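## Task

Arrange the nests so that N1 holds plate B38, N2 holds plate B83 and N3 holds plate B33. Every plate has to rest level and within the locators of its nest, oriented so its well A1 lies at the nest corner labelled A1. A plate that stays put only because the gripper is holding it does not count. Finish by opening the gripper and pulling the arm away.

## Robot and tools

ROBOT. One four-axis arm: a vertical lift, a shoulder, an elbow and a wrist yaw, carrying a two-finger gripper that always stays level (it can only turn about vertical). The commanded point, end_effector_position, is midway between the two rubber pads, 2 to 3 cm back from the fingertips. Fingers point along the gripper's +x and close along its y; its z is up. Joint ranges: lift 0.000 to 0.550 m, shoulder -2.000 to 2.000, elbow -2.800 to 2.800, wrist yaw -12.566 to 12.566 rad. Keep the elbow more than 0.4 rad away from 0, or the arm may fold and fault.

SCENE. The scene frame has its origin on the table surface beneath the arm base, +z up, and +y to the left when facing along +x. Four nests sit on an arc around the robot; going clockwise from above they are N1, OUT (empty, usable as a spare spot), N2, N3. Plates are told apart only by their ID labels; well A1 is the plate's clipped corner. A plate may be nudged by an outside push now and then.

execute_actions(actions). actions is a list of actions; each action is a list of up to 15 rows, one row per control step of 1/30 s, so one action is 0.5 s. If fewer than 15 rows are given, the final row repeats. Each row is five numbers in [-1, 1]: dx, dy, dz, rz, opening. The first four are an offset in the gripper's own axes, measured from the gripper pose measured when that action began (for the first action in a call, from the last pose a result reported); every row refers to that same start, not to the row before. Scale: 1.0 equals 0.6 m for dx, dy, dz and 180 degrees for rz; positive rz turns from +x toward +y. opening is absolute, not an offset: +1 is fully open (0.140 m), -1 is closed (pads still 0.066 m apart). Closing fully from open takes about 0.6 s. An empty list just returns the current state and images.

move(target, speed, blocking). target is one row of the same five numbers, an offset in gripper axes from the pose in the latest result that showed one, plus an absolute opening that is sent at the start. The gripper follows a straight path; speed is the path's top speed in m/s, 0.002 to 0.5, default 0.25, with turning capped at twice that value in rad/s. Paths last 0.5 to 10 s and are cut off at 10 s. Rotation takes the short way. The path ignores obstacles, and the real hand can lag, drift, or overshoot the speed, especially near full reach. blocking=false returns after 0.5 s while motion continues; then only wait or stop are accepted until a result shows the move ended.

wait(seconds), 0 to 10: lets time pass holding the last command; returns early if a running move ends. stop(): brakes a running move (needs some distance); fingers continue. zoom_image(camera, region): camera is cam_head_left, cam_head_right or cam_wrist; region is [x0, y0, x1, y1] in pixels of that 504x504 image, at most 504 pixels per side. finished_scene(scene): pass the current scene's number to end it; irreversible, and the goal must already hold and stay that way.

MOTION LIMITS. Each step, the commanded pose is clipped to within 70 mm and 16 degrees of the measured pose, so large offsets take several actions, and after an action the arm only goes as far as the last clipped pose. Offsets are taken from measured, not commanded, poses: repeating a small push against something rigid adds no force, but against something soft it goes deeper. Joints are speed- and acceleration-limited and finish together; a reversing command stops them all.

RESULT LINES. The state line gives end_effector_position (m) and end_effector_quat_wxyz in the scene frame; printed position may be slightly off, more at long reach. Joint positions lists lift, shoulder, elbow, wrist yaw, then pad gap in m. grip_measured is the finger opening on the command scale. Hand target is the pose the controller is driving toward. "pose unreachable" means the clearance check altered or blocked the command. Step readings list positions at some steps; HELD marks a step partly held back. The move line reports the outcome: done (at rest near target), off_target, moving, held (last step blocked) or fault, plus limits: paced means the sent pose was clipped, held means some steps were blocked on the way, after which the arm can jump faster than speed. The distance from target is also given. MOTOR HOT appears from 85 °C; at 100 °C an OVER-TEMPERATURE FAULT brakes the arm until it cools.

GRIPPING. To hold a plate, command an opening roughly 0.04 below grip_measured; a smaller margin grips more gently. Readings may be off by about 1 mm consistently. Each pad pushes at most about 18 N, though a quick close can squeeze harder and sometimes spring open.

AVOID. Contact reaching a joint's load limit (lift 54 N, shoulder 8.1 N m, elbow 4.05 N m, wrist yaw 1.35 N m, including the carried plate's weight) halts the arm for 10 s and drops the rest of the call. Faster moves and targets set further past contact hit and press harder. A few millimetres of drop when releasing is acceptable, but a real fall fails the task; knocking anything off the table ends the scene. Avoid slams, slips and hard shoves, and do not hold loads longer than needed, since motors heat even while you plan.

Each tool is called after ">>>" as a command line: name --argument value for each argument, lists and objects as JSON in quotes; but a table of rows of numbers goes row by row, as --pt "numbers of a row", without its own name.

## Session

>>> execute_actions --actions '[]'

Scene clock: 0.00 s.
end_effector_position=(+0.4840, -0.1577, +0.2028) grip_measured=+1.00 end_effector_quat_wxyz=(+0.735, +0.000, +0.000, -0.678)
Joint positions: [ 0.198  0.793  1.213 -3.496  0.14 ]
Motor temperatures (°C, as the motors report them): [37 26 28 26]
Hand target: +0.484, -0.158, +0.203; +0.735, +0.000, +0.000, -0.678

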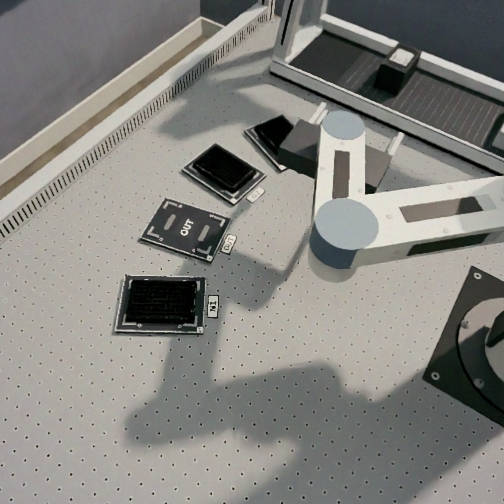

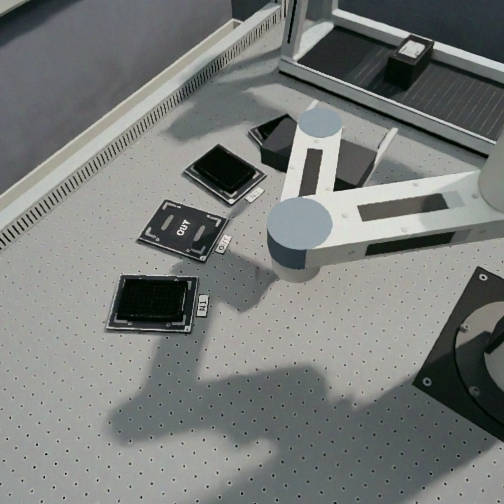

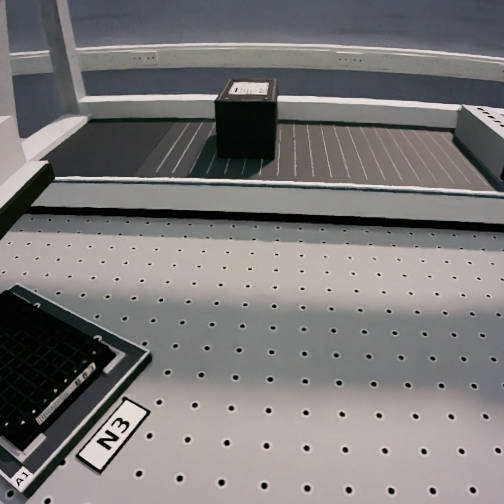

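>>> zoom_image --camera "cam_head_left" --region '[100, 100, 340, 340]'

>>> zoom_image --camera "cam_wrist" --region '[0, 280, 200, 504]'

Region (100, 100, 340, 340) of cam_head_left's 504x504 image, scaled by 2.100, with more detail than that image has.

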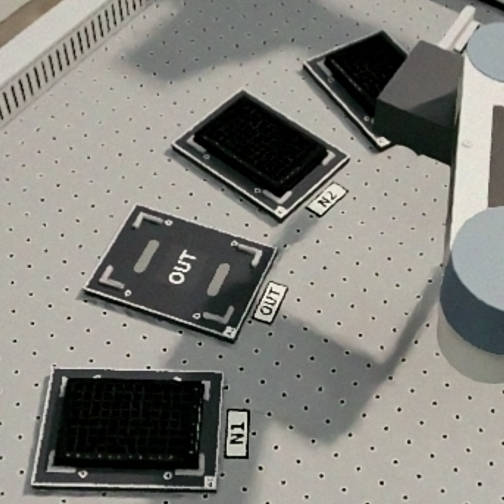

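Region (0, 280, 200, 504) of cam_wrist's 504x504 image, scaled by 2.250, with more detail than that image has; it fills the left 450 columns of this view, and the rest is white.

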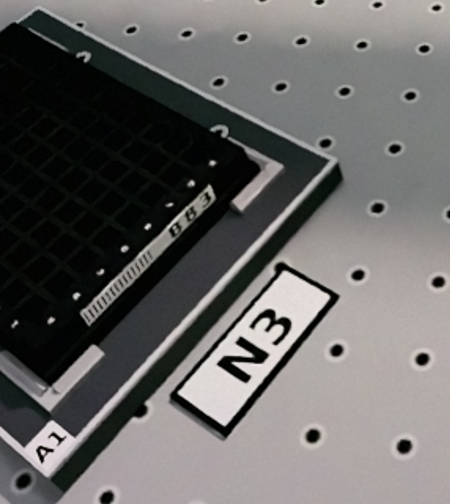

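>>> zoom_image --camera "cam_head_left" --region '[170, 105, 310, 215]'

>>> zoom_image --camera "cam_head_left" --region '[105, 265, 235, 345]'

Region (170, 105, 310, 215) of cam_head_left's 504x504 image, scaled by 3.600, with more detail than that image has; it fills the top 396 rows of this view, and the rest is white.

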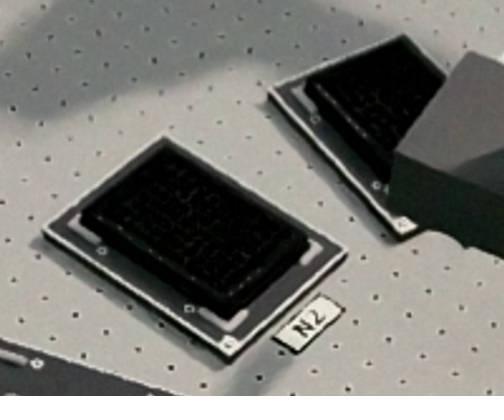

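Region (105, 265, 235, 345) of cam_head_left's 504x504 image, scaled by 3.877, with more detail than that image has; it fills the top 310 rows of this view, and the rest is white.

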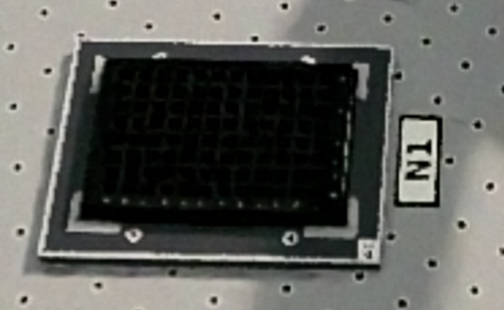

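>>> move --target '[-0.1675, 0.219, -0.117, 0.438, 1]' --speed 0.4

Scene clock: 34.30 s.
end_effector_position=(+0.6069, -0.0469, +0.1326) grip_measured=+1.00 end_effector_quat_wxyz=(+0.998, +0.000, +0.000, -0.057)
Joint positions: [ 0.128  0.755  1.195 -2.065  0.14 ]
Motor temperatures (°C, as the motors report them): [37 26 28 26]
Hand target: +0.607, -0.047, +0.133; +0.998, +0.000, +0.000, -0.057
Off the commanded pose: 0.000 m, 0 deg.
move: done
camera_calibration (this result's frames):
cam_wrist: T_world_to_cam=[[-0.118802, -0.992918, 0.000760677, 0.033638], [-0.593786, 0.0704321, -0.801534, 0.457915], [0.795804, -0.0956756, -0.597948, -0.312309], [0, 0, 0, 1]] pos_world=[0.524437, -0.0287325, 0.180264]

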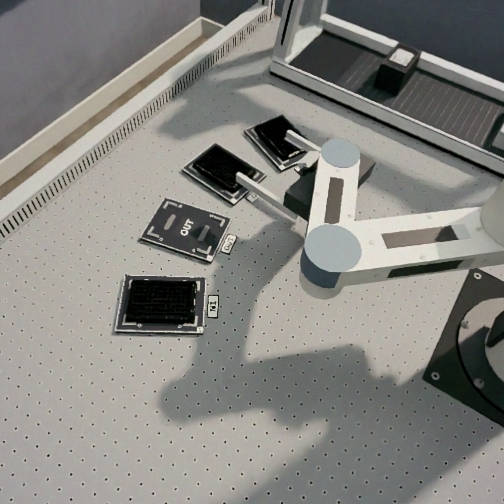

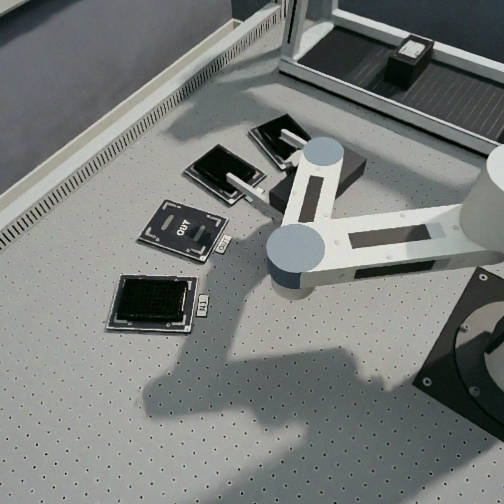

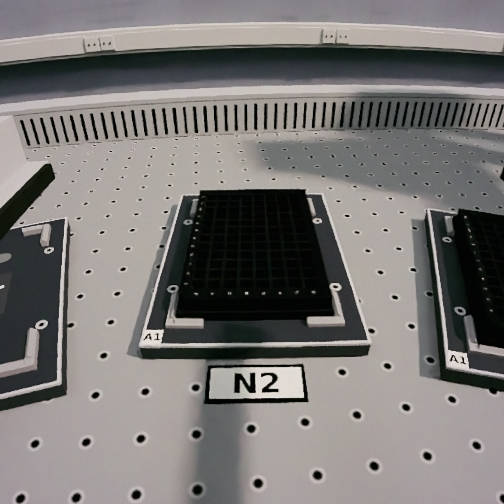

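>>> zoom_image --camera "cam_wrist" --region '[130, 170, 380, 370]'

Region (130, 170, 380, 370) of cam_wrist's 504x504 image, scaled by 2.016, with more detail than that image has; it fills the top 403 rows of this view, and the rest is white.

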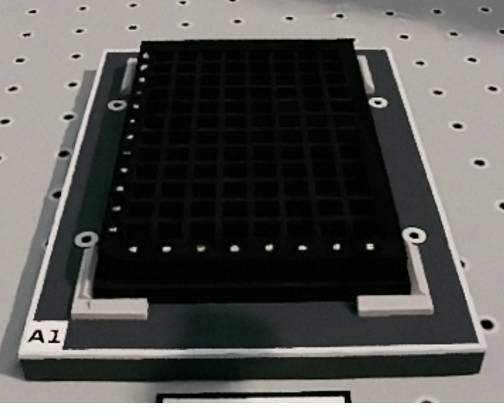

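>>> move --target '[0.2317, 0.0165, -0.1043, 0.003, 0.3]' --speed 0.3

Scene clock: 63.97 s.
end_effector_position=(+0.7461, -0.0530, +0.0699) grip_measured=+0.30 end_effector_quat_wxyz=(+0.999, +0.000, +0.000, -0.052)
Joint positions: [ 0.065  0.447  1.968 -2.52   0.114]
Motor temperatures (°C, as the motors report them): [37 26 28 26]
Hand target: +0.746, -0.053, +0.070; +0.999, +0.000, +0.000, -0.052
Off the commanded pose: 0.000 m, 0 deg.
move: done
camera_calibration (this result's frames):
cam_wrist: T_world_to_cam=[[-0.109227, -0.994017, 0.000760677, 0.0369899], [-0.594438, 0.0647059, -0.801534, 0.490959], [0.796689, -0.0880011, -0.597948, -0.461363], [0, 0, 0, 1]] pos_world=[0.663448, -0.0355998, 0.117621]

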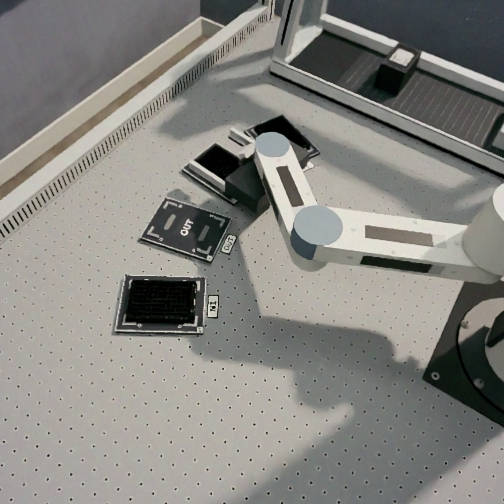

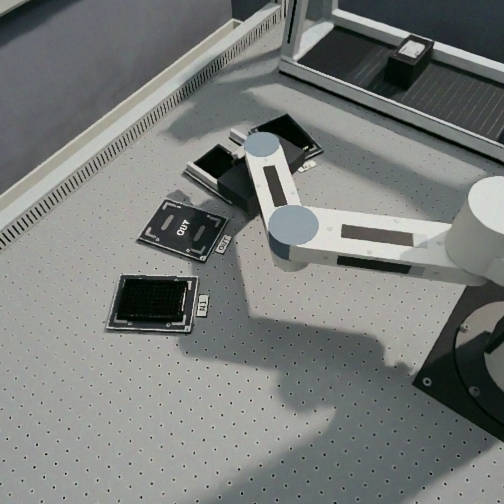

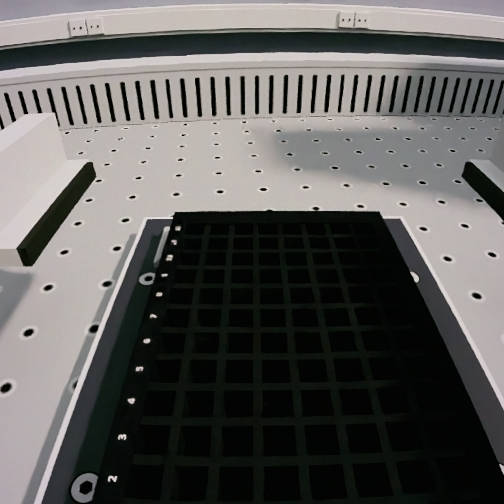

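>>> zoom_image --camera "cam_wrist" --region '[0, 100, 252, 352]'

>>> zoom_image --camera "cam_wrist" --region '[252, 100, 504, 352]'

Region (0, 100, 252, 352) of cam_wrist's 504x504 image, scaled by 2.000, with more detail than that image has.

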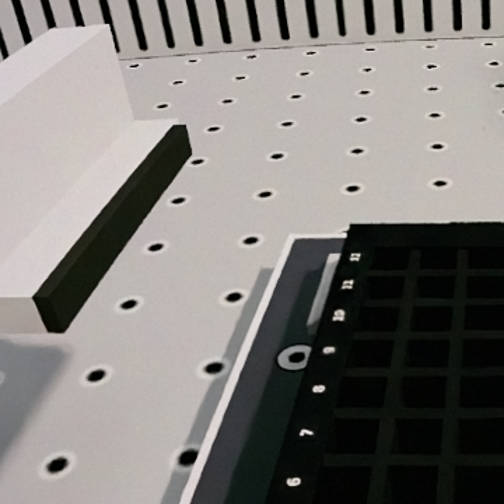

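Region (252, 100, 504, 352) of cam_wrist's 504x504 image, scaled by 2.000, with more detail than that image has.

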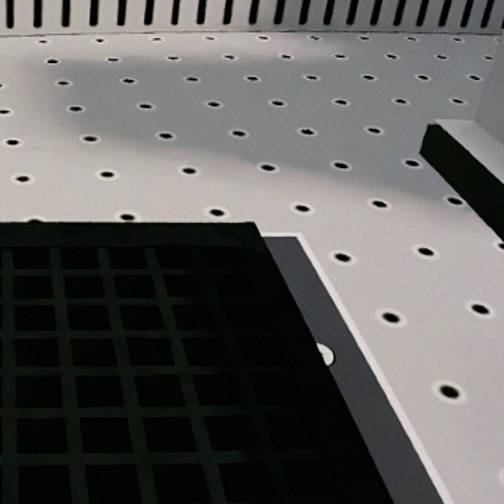

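>>> move --target '[-0.02, -0.0015, -0.0415, 0, 0.3]' --speed 0.1

Scene clock: 86.73 s.
end_effector_position=(+0.7340, -0.0528, +0.0450) grip_measured=+0.30 end_effector_quat_wxyz=(+0.999, +0.000, +0.000, -0.053)
Joint positions: [ 0.04   0.481  1.886 -2.473  0.114]
Motor temperatures (°C, as the motors report them): [37 26 28 26]
Hand target: +0.734, -0.053, +0.045; +0.999, +0.000, +0.000, -0.052
Off the commanded pose: 0.000 m, 0 deg.
move: done
camera_calibration (this result's frames):
cam_wrist: T_world_to_cam=[[-0.109674, -0.993967, 0.000760677, 0.036268], [-0.594408, 0.0649735, -0.801534, 0.46378], [0.796649, -0.0883598, -0.597948, -0.46668], [0, 0, 0, 1]] pos_world=[0.651433, -0.0353199, 0.0926581]

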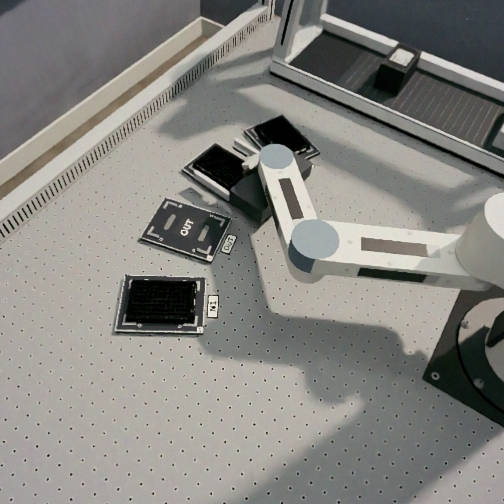

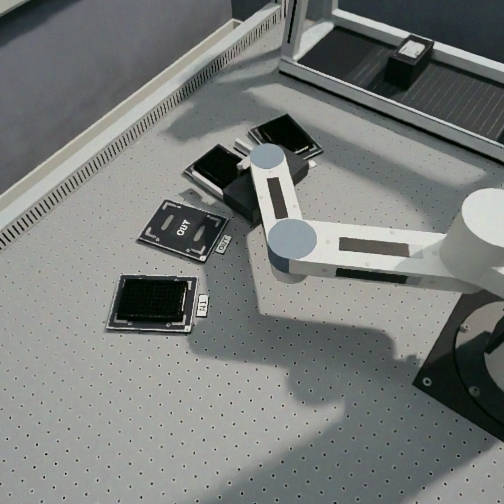

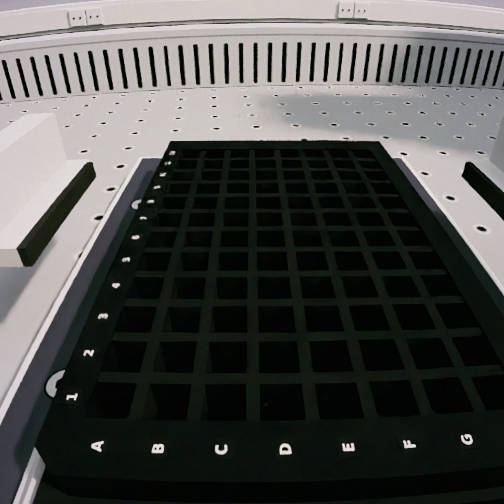

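>>> move --target '[0, 0, -0.0217, 0, -0.3]' --speed 0.04

Scene clock: 91.47 s.
end_effector_position=(+0.7340, -0.0528, +0.0319) grip_measured=-0.30 end_effector_quat_wxyz=(+0.999, +0.000, +0.000, -0.053)
Joint positions: [ 0.027  0.481  1.886 -2.473  0.092]
Motor temperatures (°C, as the motors report them): [37 26 28 26]
Hand target: +0.734, -0.053, +0.032; +0.999, +0.000, +0.000, -0.053
Off the commanded pose: 0.000 m, 0 deg.
move: done
camera_calibration (this result's frames):
cam_wrist: T_world_to_cam=[[-0.109668, -0.993968, 0.000760677, 0.0362732], [-0.594409, 0.0649695, -0.801534, 0.453294], [0.79665, -0.0883544, -0.597948, -0.474502], [0, 0, 0, 1]] pos_world=[0.651432, -0.0353202, 0.0795752]

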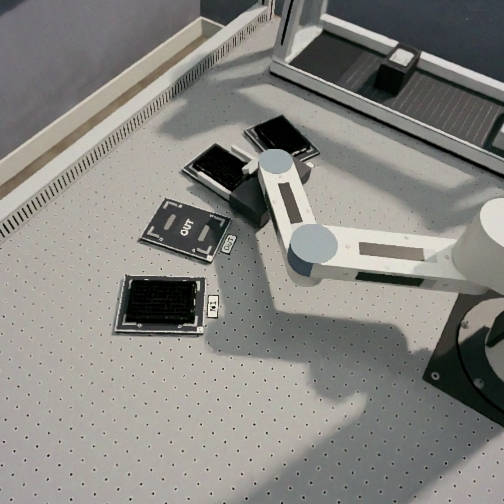

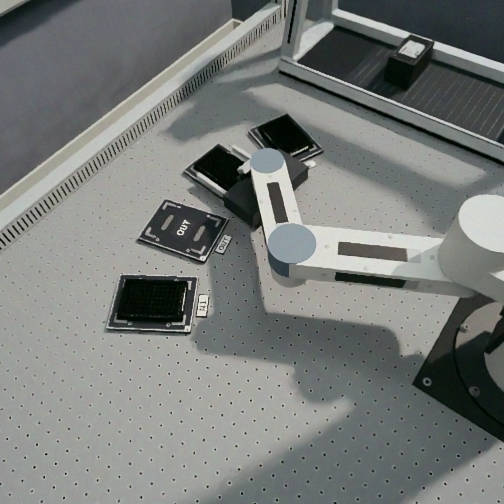

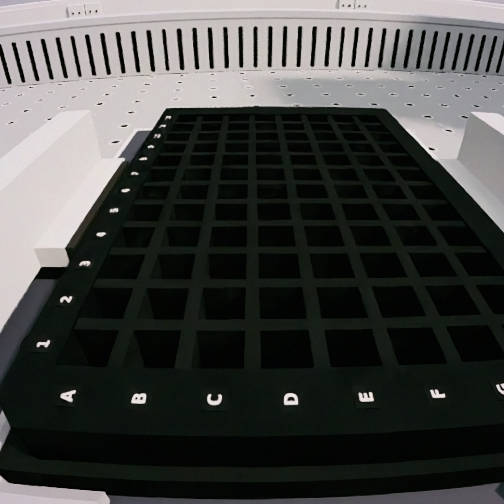

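>>> move --target '[0, 0, 0.045, 0, 0.3]' --speed 0.15

>>> move --target '[-0.3543, 0.3229, 0.045, 0.2003, 1]' --speed 0.4

Scene clock: 107.33 s.
end_effector_position=(+0.7340, -0.0528, +0.0589) grip_measured=+0.30 end_effector_quat_wxyz=(+0.999, +0.000, +0.000, -0.053)
Joint positions: [ 0.054  0.481  1.886 -2.473  0.114]
Motor temperatures (°C, as the motors report them): [37 26 28 26]
Hand target: +0.734, -0.053, +0.059; +0.999, +0.000, +0.000, -0.053
Off the commanded pose: 0.000 m, 0 deg.
move: done
camera_calibration (this result's frames):
cam_wrist: T_world_to_cam=[[-0.109639, -0.993971, 0.000760677, 0.036241], [-0.594411, 0.0649526, -0.801534, 0.474989], [0.796653, -0.0883317, -0.597948, -0.458324], [0, 0, 0, 1]] pos_world=[0.651436, -0.0353138, 0.106638]

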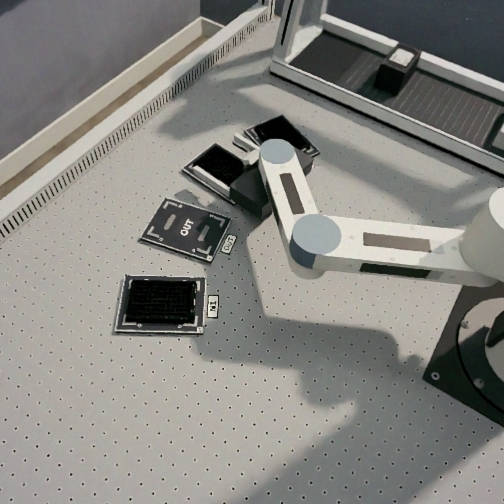

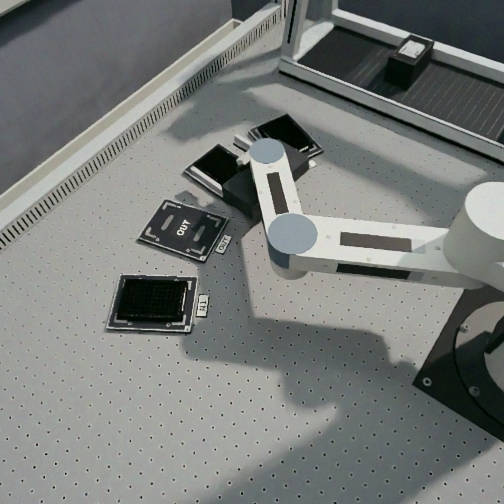

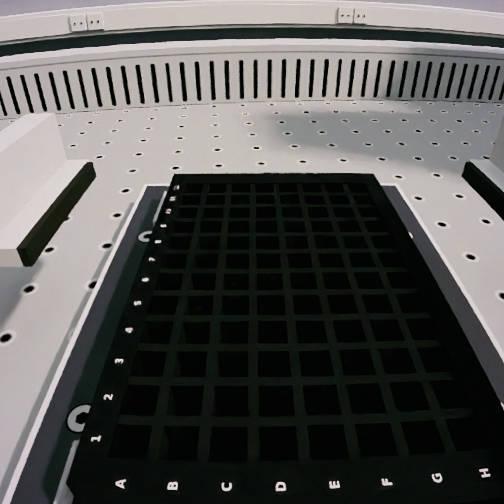

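Scene clock: 108.63 s.
end_effector_position=(+0.5430, +0.1625, +0.0859) grip_measured=+1.00 end_effector_quat_wxyz=(+0.966, +0.000, +0.000, +0.259)
Joint positions: [ 0.081  1.271  1.053 -1.799  0.14 ]
Motor temperatures (°C, as the motors report them): [37 26 28 26]
Hand target: +0.543, +0.162, +0.086; +0.966, +0.000, +0.000, +0.259
Off the commanded pose: 0.000 m, 0 deg.
move: done
camera_calibration (this result's frames):
cam_wrist: T_world_to_cam=[[0.496913, -0.8678, 0.000760677, -0.120647], [-0.518597, -0.297658, -0.801534, 0.386804], [0.695798, 0.397898, -0.597948, -0.295203], [0, 0, 0, 1]] pos_world=[0.465948, 0.127899, 0.133612]

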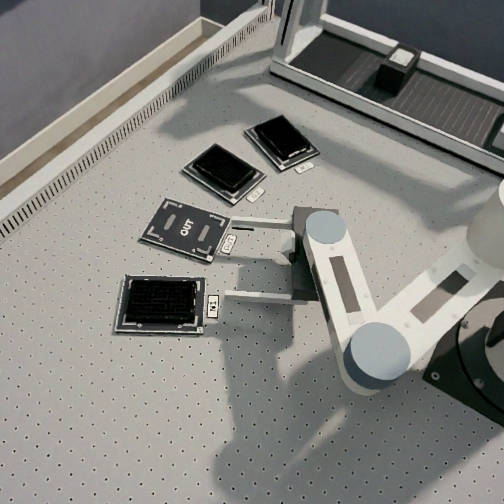

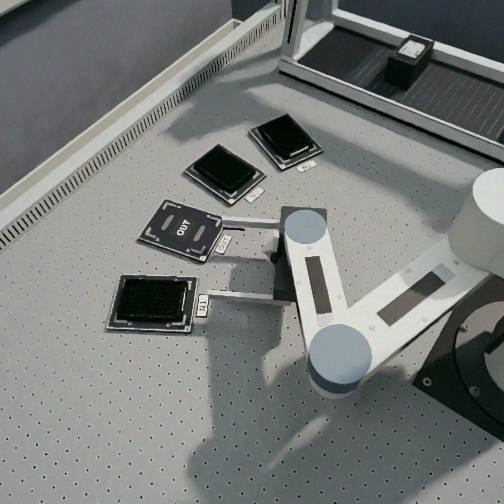

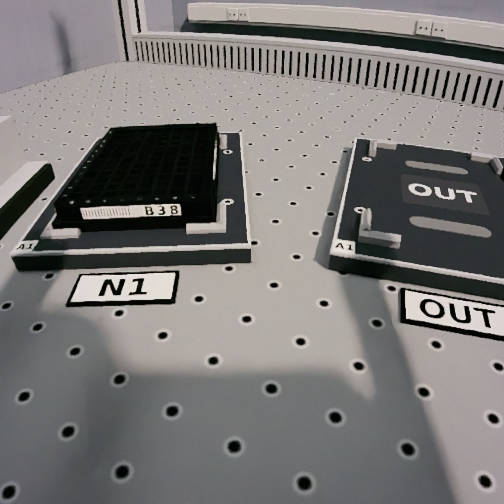

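>>> zoom_image --camera "cam_wrist" --region '[0, 110, 260, 280]'

>>> zoom_image --camera "cam_wrist" --region '[314, 120, 504, 310]'

Region (0, 110, 260, 280) of cam_wrist's 504x504 image, scaled by 1.938, with more detail than that image has; it fills the top 330 rows of this view, and the rest is white.

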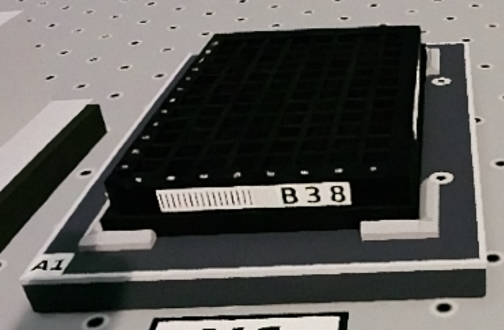

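Region (314, 120, 504, 310) of cam_wrist's 504x504 image, scaled by 2.653, with more detail than that image has.

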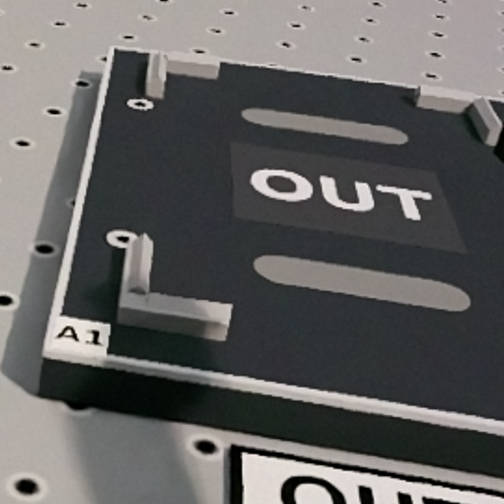

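>>> move --target '[0.2067, -0.1819, -0.045, -0.0906, 0.3]' --speed 0.4

Scene clock: 117.17 s.
end_effector_position=(+0.7050, +0.1300, +0.0589) grip_measured=+0.30 end_effector_quat_wxyz=(+0.993, +0.000, +0.000, +0.120)
Joint positions: [ 0.054  0.857  1.785 -2.402  0.114]
Motor temperatures (°C, as the motors report them): [37 26 28 26]
Hand target: +0.705, +0.130, +0.059; +0.993, +0.000, +0.000, +0.120
Off the commanded pose: 0.000 m, 0 deg.
move: done
camera_calibration (this result's frames):
cam_wrist: T_world_to_cam=[[0.233436, -0.972372, 0.000760677, -0.02991], [-0.581286, -0.140176, -0.801534, 0.463233], [0.779496, 0.186665, -0.597948, -0.4427], [0, 0, 0, 1]] pos_world=[0.621336, 0.118487, 0.106608]

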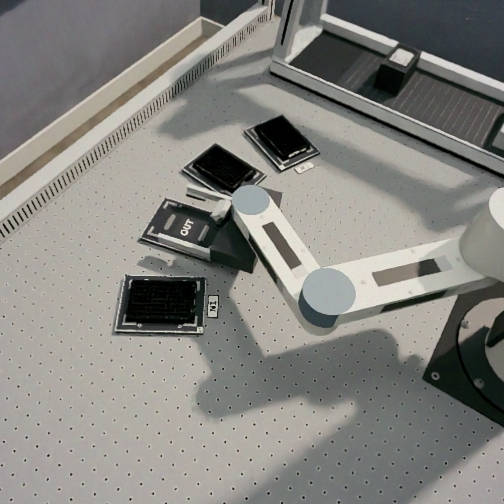

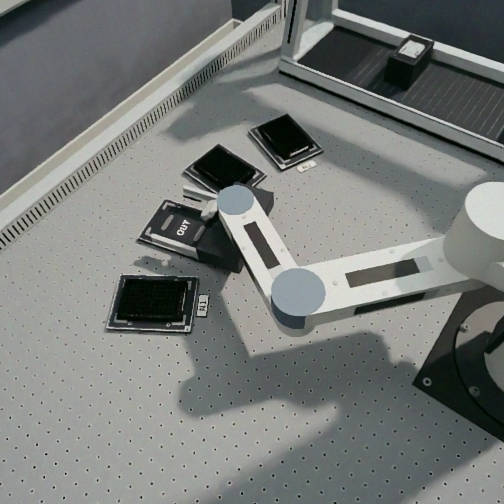

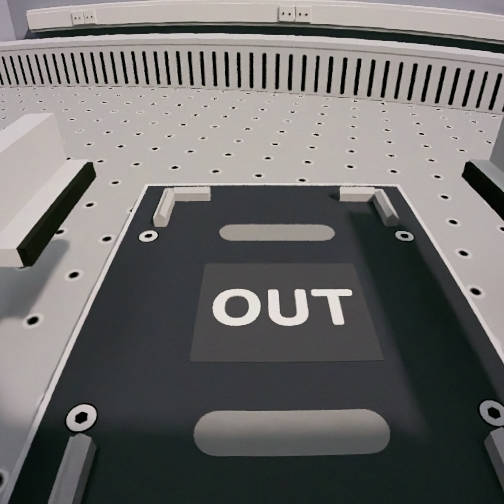

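>>> zoom_image --camera "cam_wrist" --region '[120, 160, 430, 270]'

>>> zoom_image --camera "cam_wrist" --region '[0, 354, 150, 504]'

>>> zoom_image --camera "cam_wrist" --region '[354, 354, 504, 504]'

Region (120, 160, 430, 270) of cam_wrist's 504x504 image, scaled by 1.626, with more detail than that image has; it fills the top 179 rows of this view, and the rest is white.

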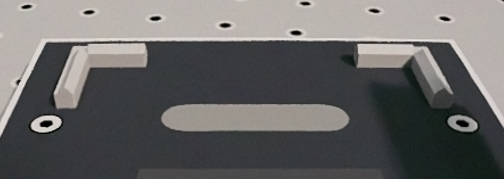

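Region (0, 354, 150, 504) of cam_wrist's 504x504 image, scaled by 3.360, with more detail than that image has.

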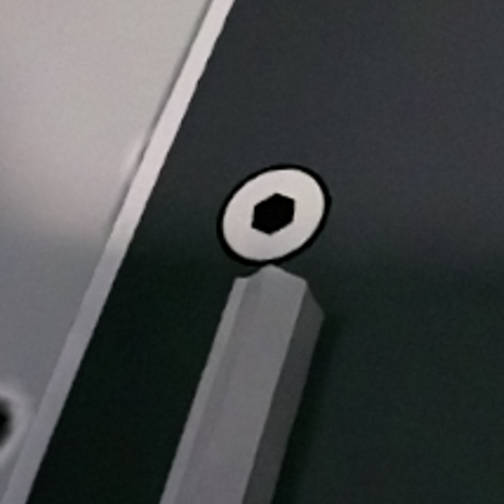

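Region (354, 354, 504, 504) of cam_wrist's 504x504 image, scaled by 3.360, with more detail than that image has.

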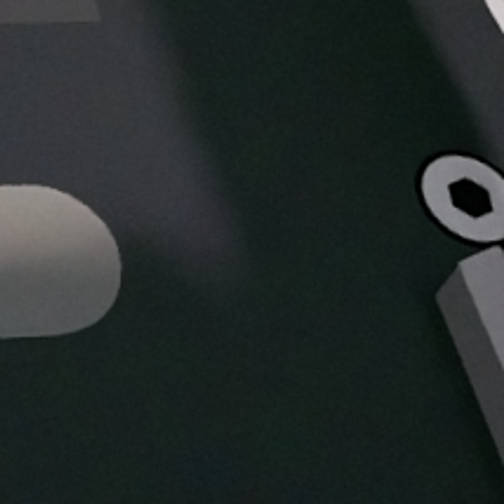

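>>> move --target '[-0.0256, -0.3070, 0, -0.1127, 0.3]' --speed 0.4

>>> zoom_image --camera "cam_wrist" --region '[120, 160, 430, 270]'

>>> zoom_image --camera "cam_wrist" --region '[0, 354, 150, 504]'

Scene clock: 128.67 s.
end_effector_position=(+0.7338, -0.0527, +0.0589) grip_measured=+0.30 end_effector_quat_wxyz=(+0.998, +0.000, +0.000, -0.057)
Joint positions: [ 0.054  0.485  1.885 -2.484  0.114]
Motor temperatures (°C, as the motors report them): [37 26 28 26]
Hand target: +0.734, -0.053, +0.059; +0.998, +0.000, +0.000, -0.057
Off the commanded pose: 0.000 m, 0 deg.
move: done
camera_calibration (this result's frames):
cam_wrist: T_world_to_cam=[[-0.118203, -0.992989, 0.000760677, 0.04261], [-0.593829, 0.0700739, -0.801534, 0.474679], [0.795862, -0.0951955, -0.597948, -0.457951], [0, 0, 0, 1]] pos_world=[0.651381, -0.0345462, 0.106608]

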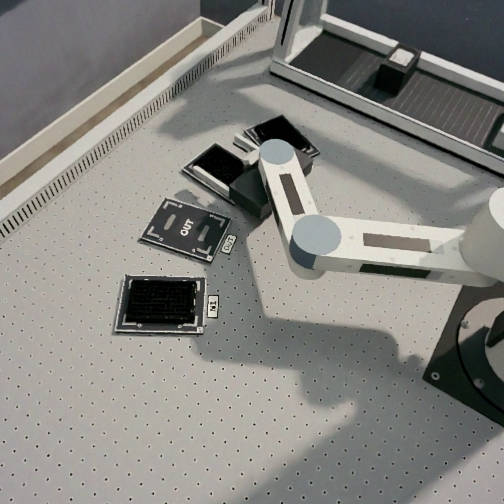

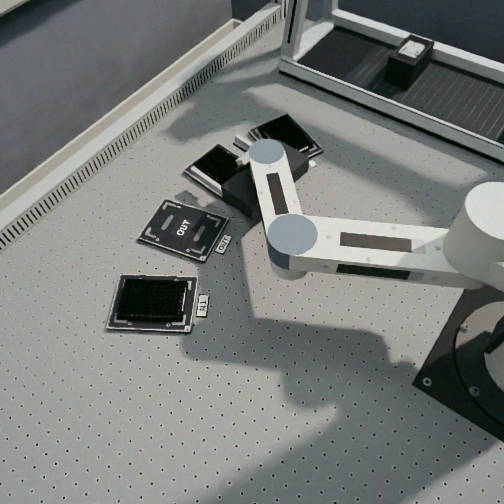

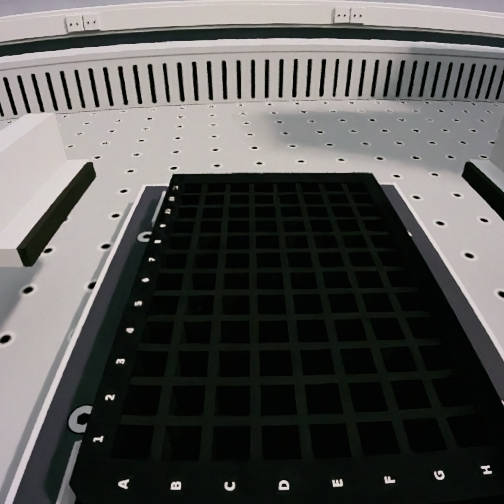

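Region (120, 160, 430, 270) of cam_wrist's 504x504 image, scaled by 1.626, with more detail than that image has; it fills the top 179 rows of this view, and the rest is white.

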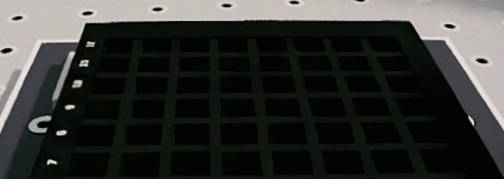

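Region (0, 354, 150, 504) of cam_wrist's 504x504 image, scaled by 3.360, with more detail than that image has.

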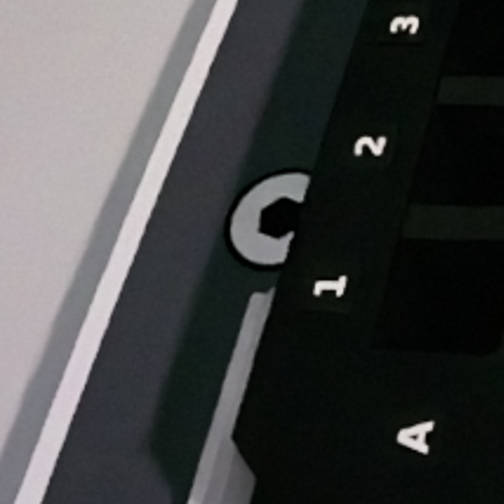

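>>> move --target '[-0.0007, -0.0005, -0.045, 0.0035, -0.3]' --speed 0.06

>>> execute_actions --actions '[[[0,0,0,0,-0.36],[0,0,0,0,-0.39],[0,0,0,0,-0.42],[0,0,0,0,-0.44],[0,0,0,0,-0.46],[0,0,0,0,-0.475],[0,0,0,0,-0.49],[0,0,0,0,-0.50],[0,0,0,0,-0.51],[0,0,0,0,-0.52],[0,0,0,0,-0.53]]]'

Scene clock: 135.60 s.
end_effector_position=(+0.7334, -0.0529, +0.0318) grip_measured=-0.30 end_effector_quat_wxyz=(+0.999, +0.000, +0.000, -0.051)
Joint positions: [ 0.027  0.482  1.882 -2.467  0.092]
Motor temperatures (°C, as the motors report them): [37 26 28 26]
Hand target: +0.733, -0.053, +0.032; +0.999, +0.000, +0.000, -0.051
Off the commanded pose: 0.000 m, 0 deg.
move: done
camera_calibration (this result's frames):
cam_wrist: T_world_to_cam=[[-0.107342, -0.994222, 0.000760677, 0.0343892], [-0.594559, 0.063579, -0.801534, 0.452936], [0.796855, -0.0864908, -0.597948, -0.474075], [0, 0, 0, 1]] pos_world=[0.650758, -0.0356099, 0.0795449]

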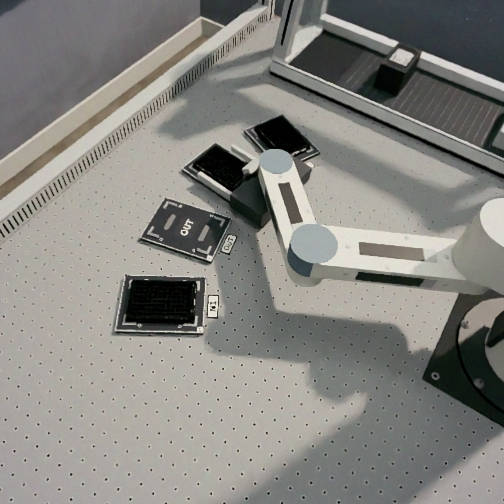

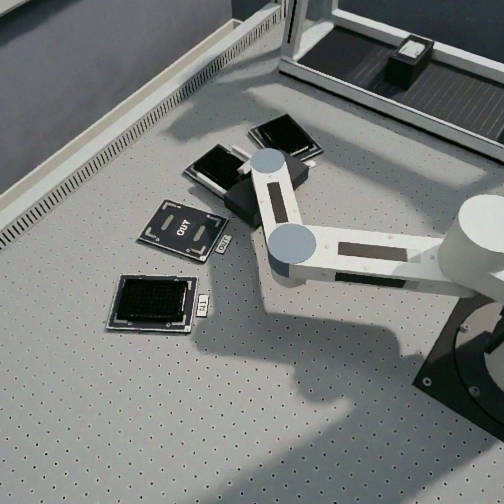

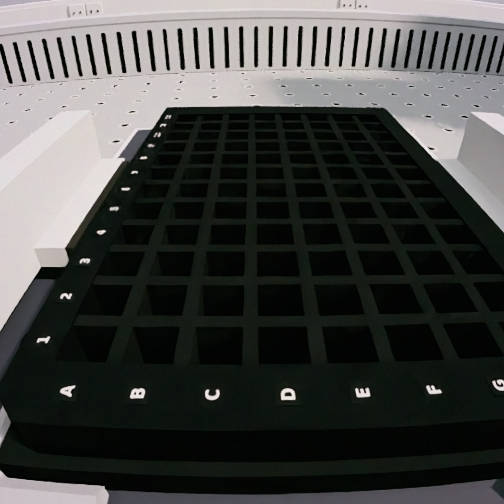

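Scene clock: 136.10 s.
end_effector_position=(+0.7334, -0.0529, +0.0318) grip_measured=-0.47 end_effector_quat_wxyz=(+0.999, +0.000, +0.000, -0.051)
Joint positions: [ 0.027  0.482  1.882 -2.467  0.086]
Motor temperatures (°C, as the motors report them): [37 26 28 26]
Hand target: +0.733, -0.053, +0.032; +0.999, +0.000, +0.000, -0.051
Off the commanded pose: 0.000 m, 0 deg.
Step readings (end_effector_position):
0: (+0.7334, -0.0529, +0.0318)
1: (+0.7334, -0.0529, +0.0318)
2: (+0.7334, -0.0529, +0.0318)
4: (+0.7334, -0.0529, +0.0318)
8: (+0.7334, -0.0529, +0.0318)
15: end_effector_position above
camera_calibration (this result's frames):
cam_wrist: T_world_to_cam=[[-0.107339, -0.994222, 0.000760677, 0.0343903], [-0.594559, 0.063577, -0.801534, 0.452936], [0.796855, -0.0864881, -0.597948, -0.474075], [0, 0, 0, 1]] pos_world=[0.650758, -0.0356065, 0.079545]

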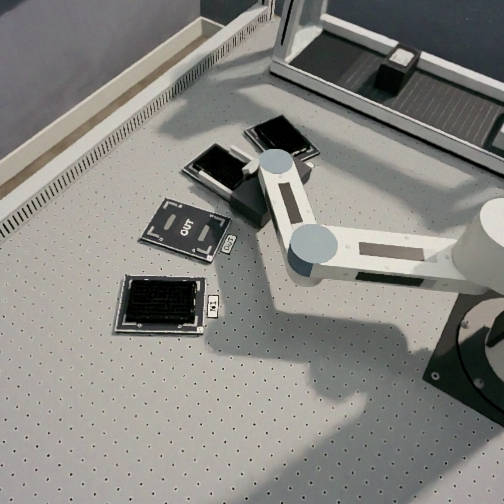

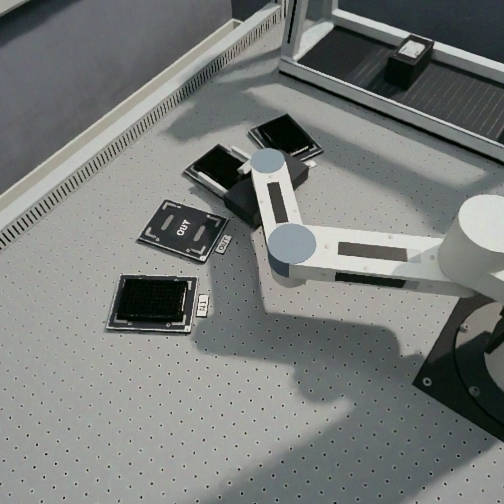

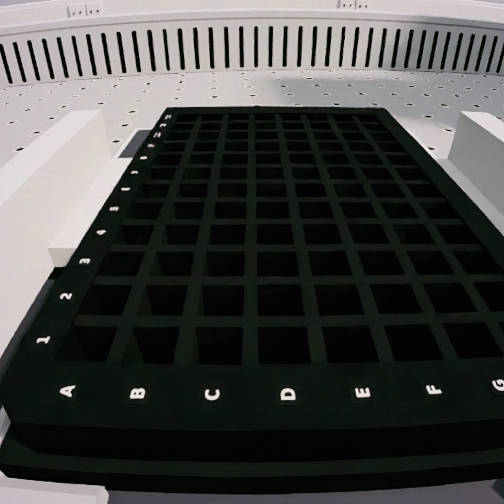

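>>> wait --seconds 0

Scene clock: 141.77 s.
end_effector_position=(+0.7334, -0.0529, +0.0318) grip_measured=-0.47 end_effector_quat_wxyz=(+0.999, +0.000, +0.000, -0.051)
Joint positions: [ 0.027  0.482  1.882 -2.467  0.086]
Motor temperatures (°C, as the motors report them): [37 26 28 26]
Hand target: +0.733, -0.053, +0.032; +0.999, +0.000, +0.000, -0.051
Off the commanded pose: 0.000 m, 0 deg.
camera_calibration (this result's frames):
cam_wrist: T_world_to_cam=[[-0.107339, -0.994222, 0.000760677, 0.0343903], [-0.594559, 0.063577, -0.801534, 0.452936], [0.796855, -0.0864881, -0.597948, -0.474075], [0, 0, 0, 1]] pos_world=[0.650758, -0.0356065, 0.079545]

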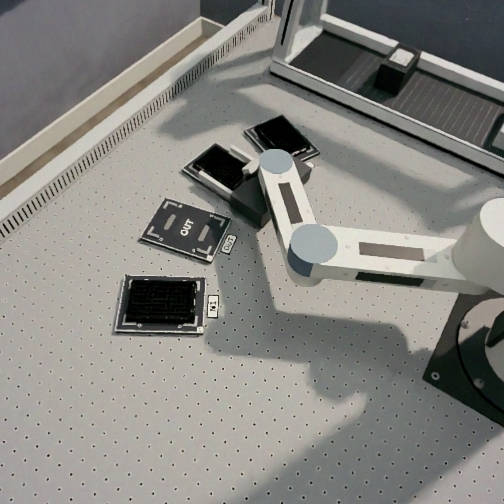

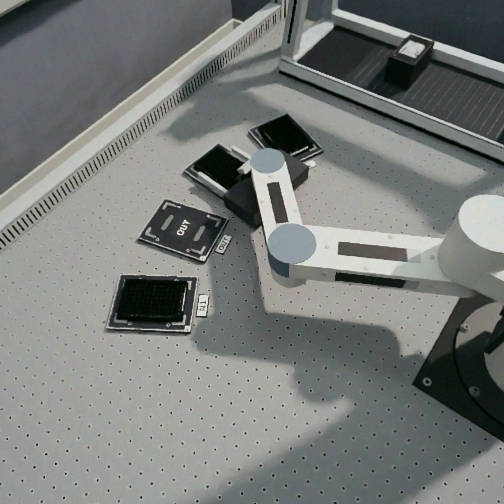

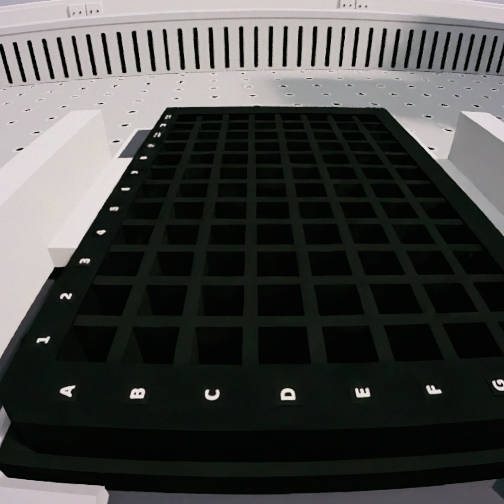

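>>> move --target '[0, 0, 0.03, 0, -0.52]' --speed 0.05

Scene clock: 144.37 s.
end_effector_position=(+0.7334, -0.0529, +0.0499) grip_measured=-0.47 end_effector_quat_wxyz=(+0.999, +0.000, +0.000, -0.051)
Joint positions: [ 0.045  0.482  1.882 -2.467  0.086]
Motor temperatures (°C, as the motors report them): [37 26 28 26]
Hand target: +0.733, -0.053, +0.050; +0.999, +0.000, +0.000, -0.051
Off the commanded pose: 0.000 m, 0 deg.
move: done
camera_calibration (this result's frames):
cam_wrist: T_world_to_cam=[[-0.107333, -0.994223, 0.000760677, 0.0343742], [-0.59456, 0.0635735, -0.801534, 0.467405], [0.796855, -0.0864835, -0.597948, -0.463283], [0, 0, 0, 1]] pos_world=[0.650759, -0.0356052, 0.0975956]

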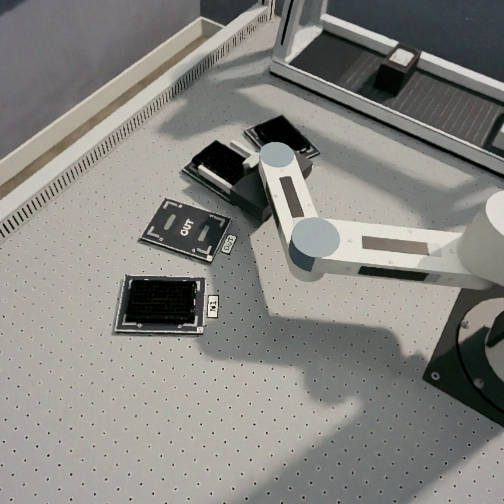

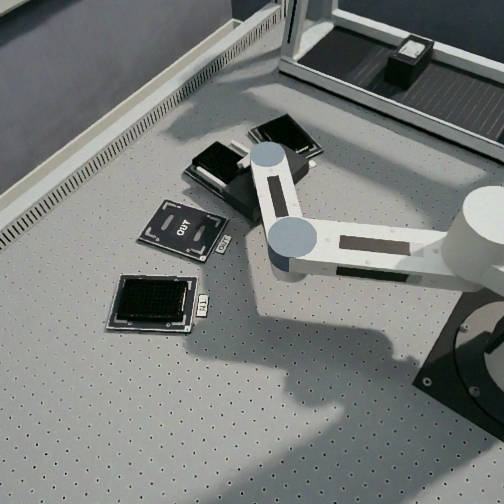

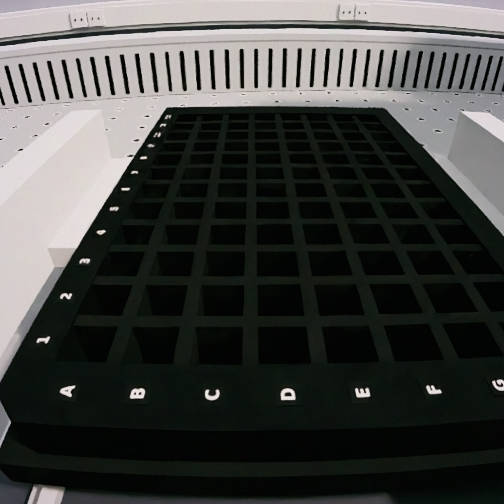

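>>> move --target '[-0.0789, 0.29765, 0, 0.10767, -0.52]' --speed 0.25

Scene clock: 147.53 s.
end_effector_position=(+0.7046, +0.1299, +0.0499) grip_measured=-0.47 end_effector_quat_wxyz=(+0.993, +0.000, +0.000, +0.118)
Joint positions: [ 0.045  0.859  1.783 -2.406  0.086]
Motor temperatures (°C, as the motors report them): [37 26 28 26]
Hand target: +0.705, +0.130, +0.050; +0.993, +0.000, +0.000, +0.117
Off the commanded pose: 0.000 m, 0 deg.
move: done
camera_calibration (this result's frames):
cam_wrist: T_world_to_cam=[[0.229407, -0.97333, 0.000760677, -0.0269684], [-0.581862, -0.137767, -0.801534, 0.455894], [0.780262, 0.183435, -0.597948, -0.447934], [0, 0, 0, 1]] pos_world=[0.62096, 0.118724, 0.0975936]

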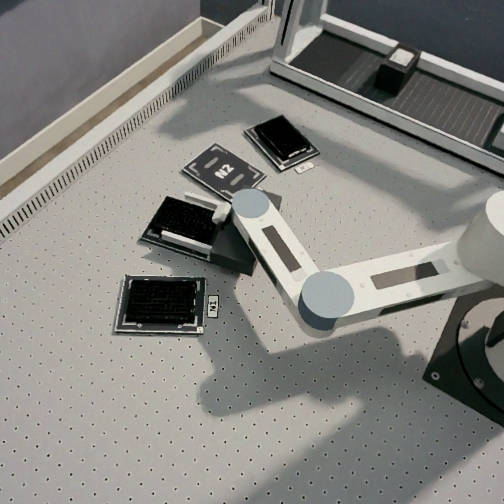

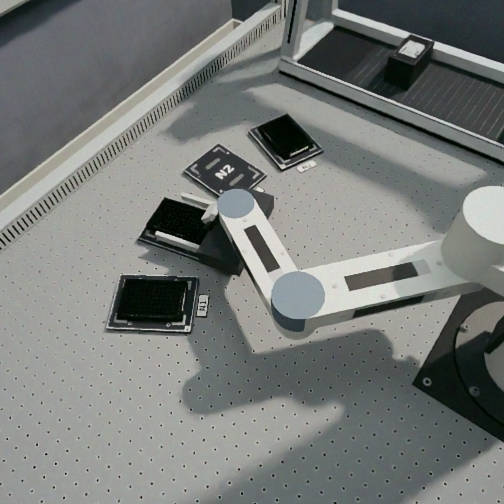

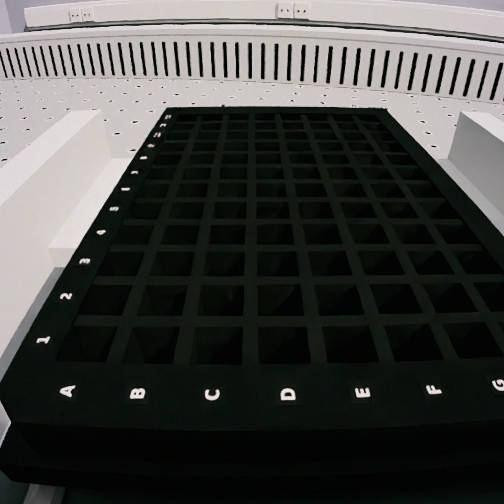

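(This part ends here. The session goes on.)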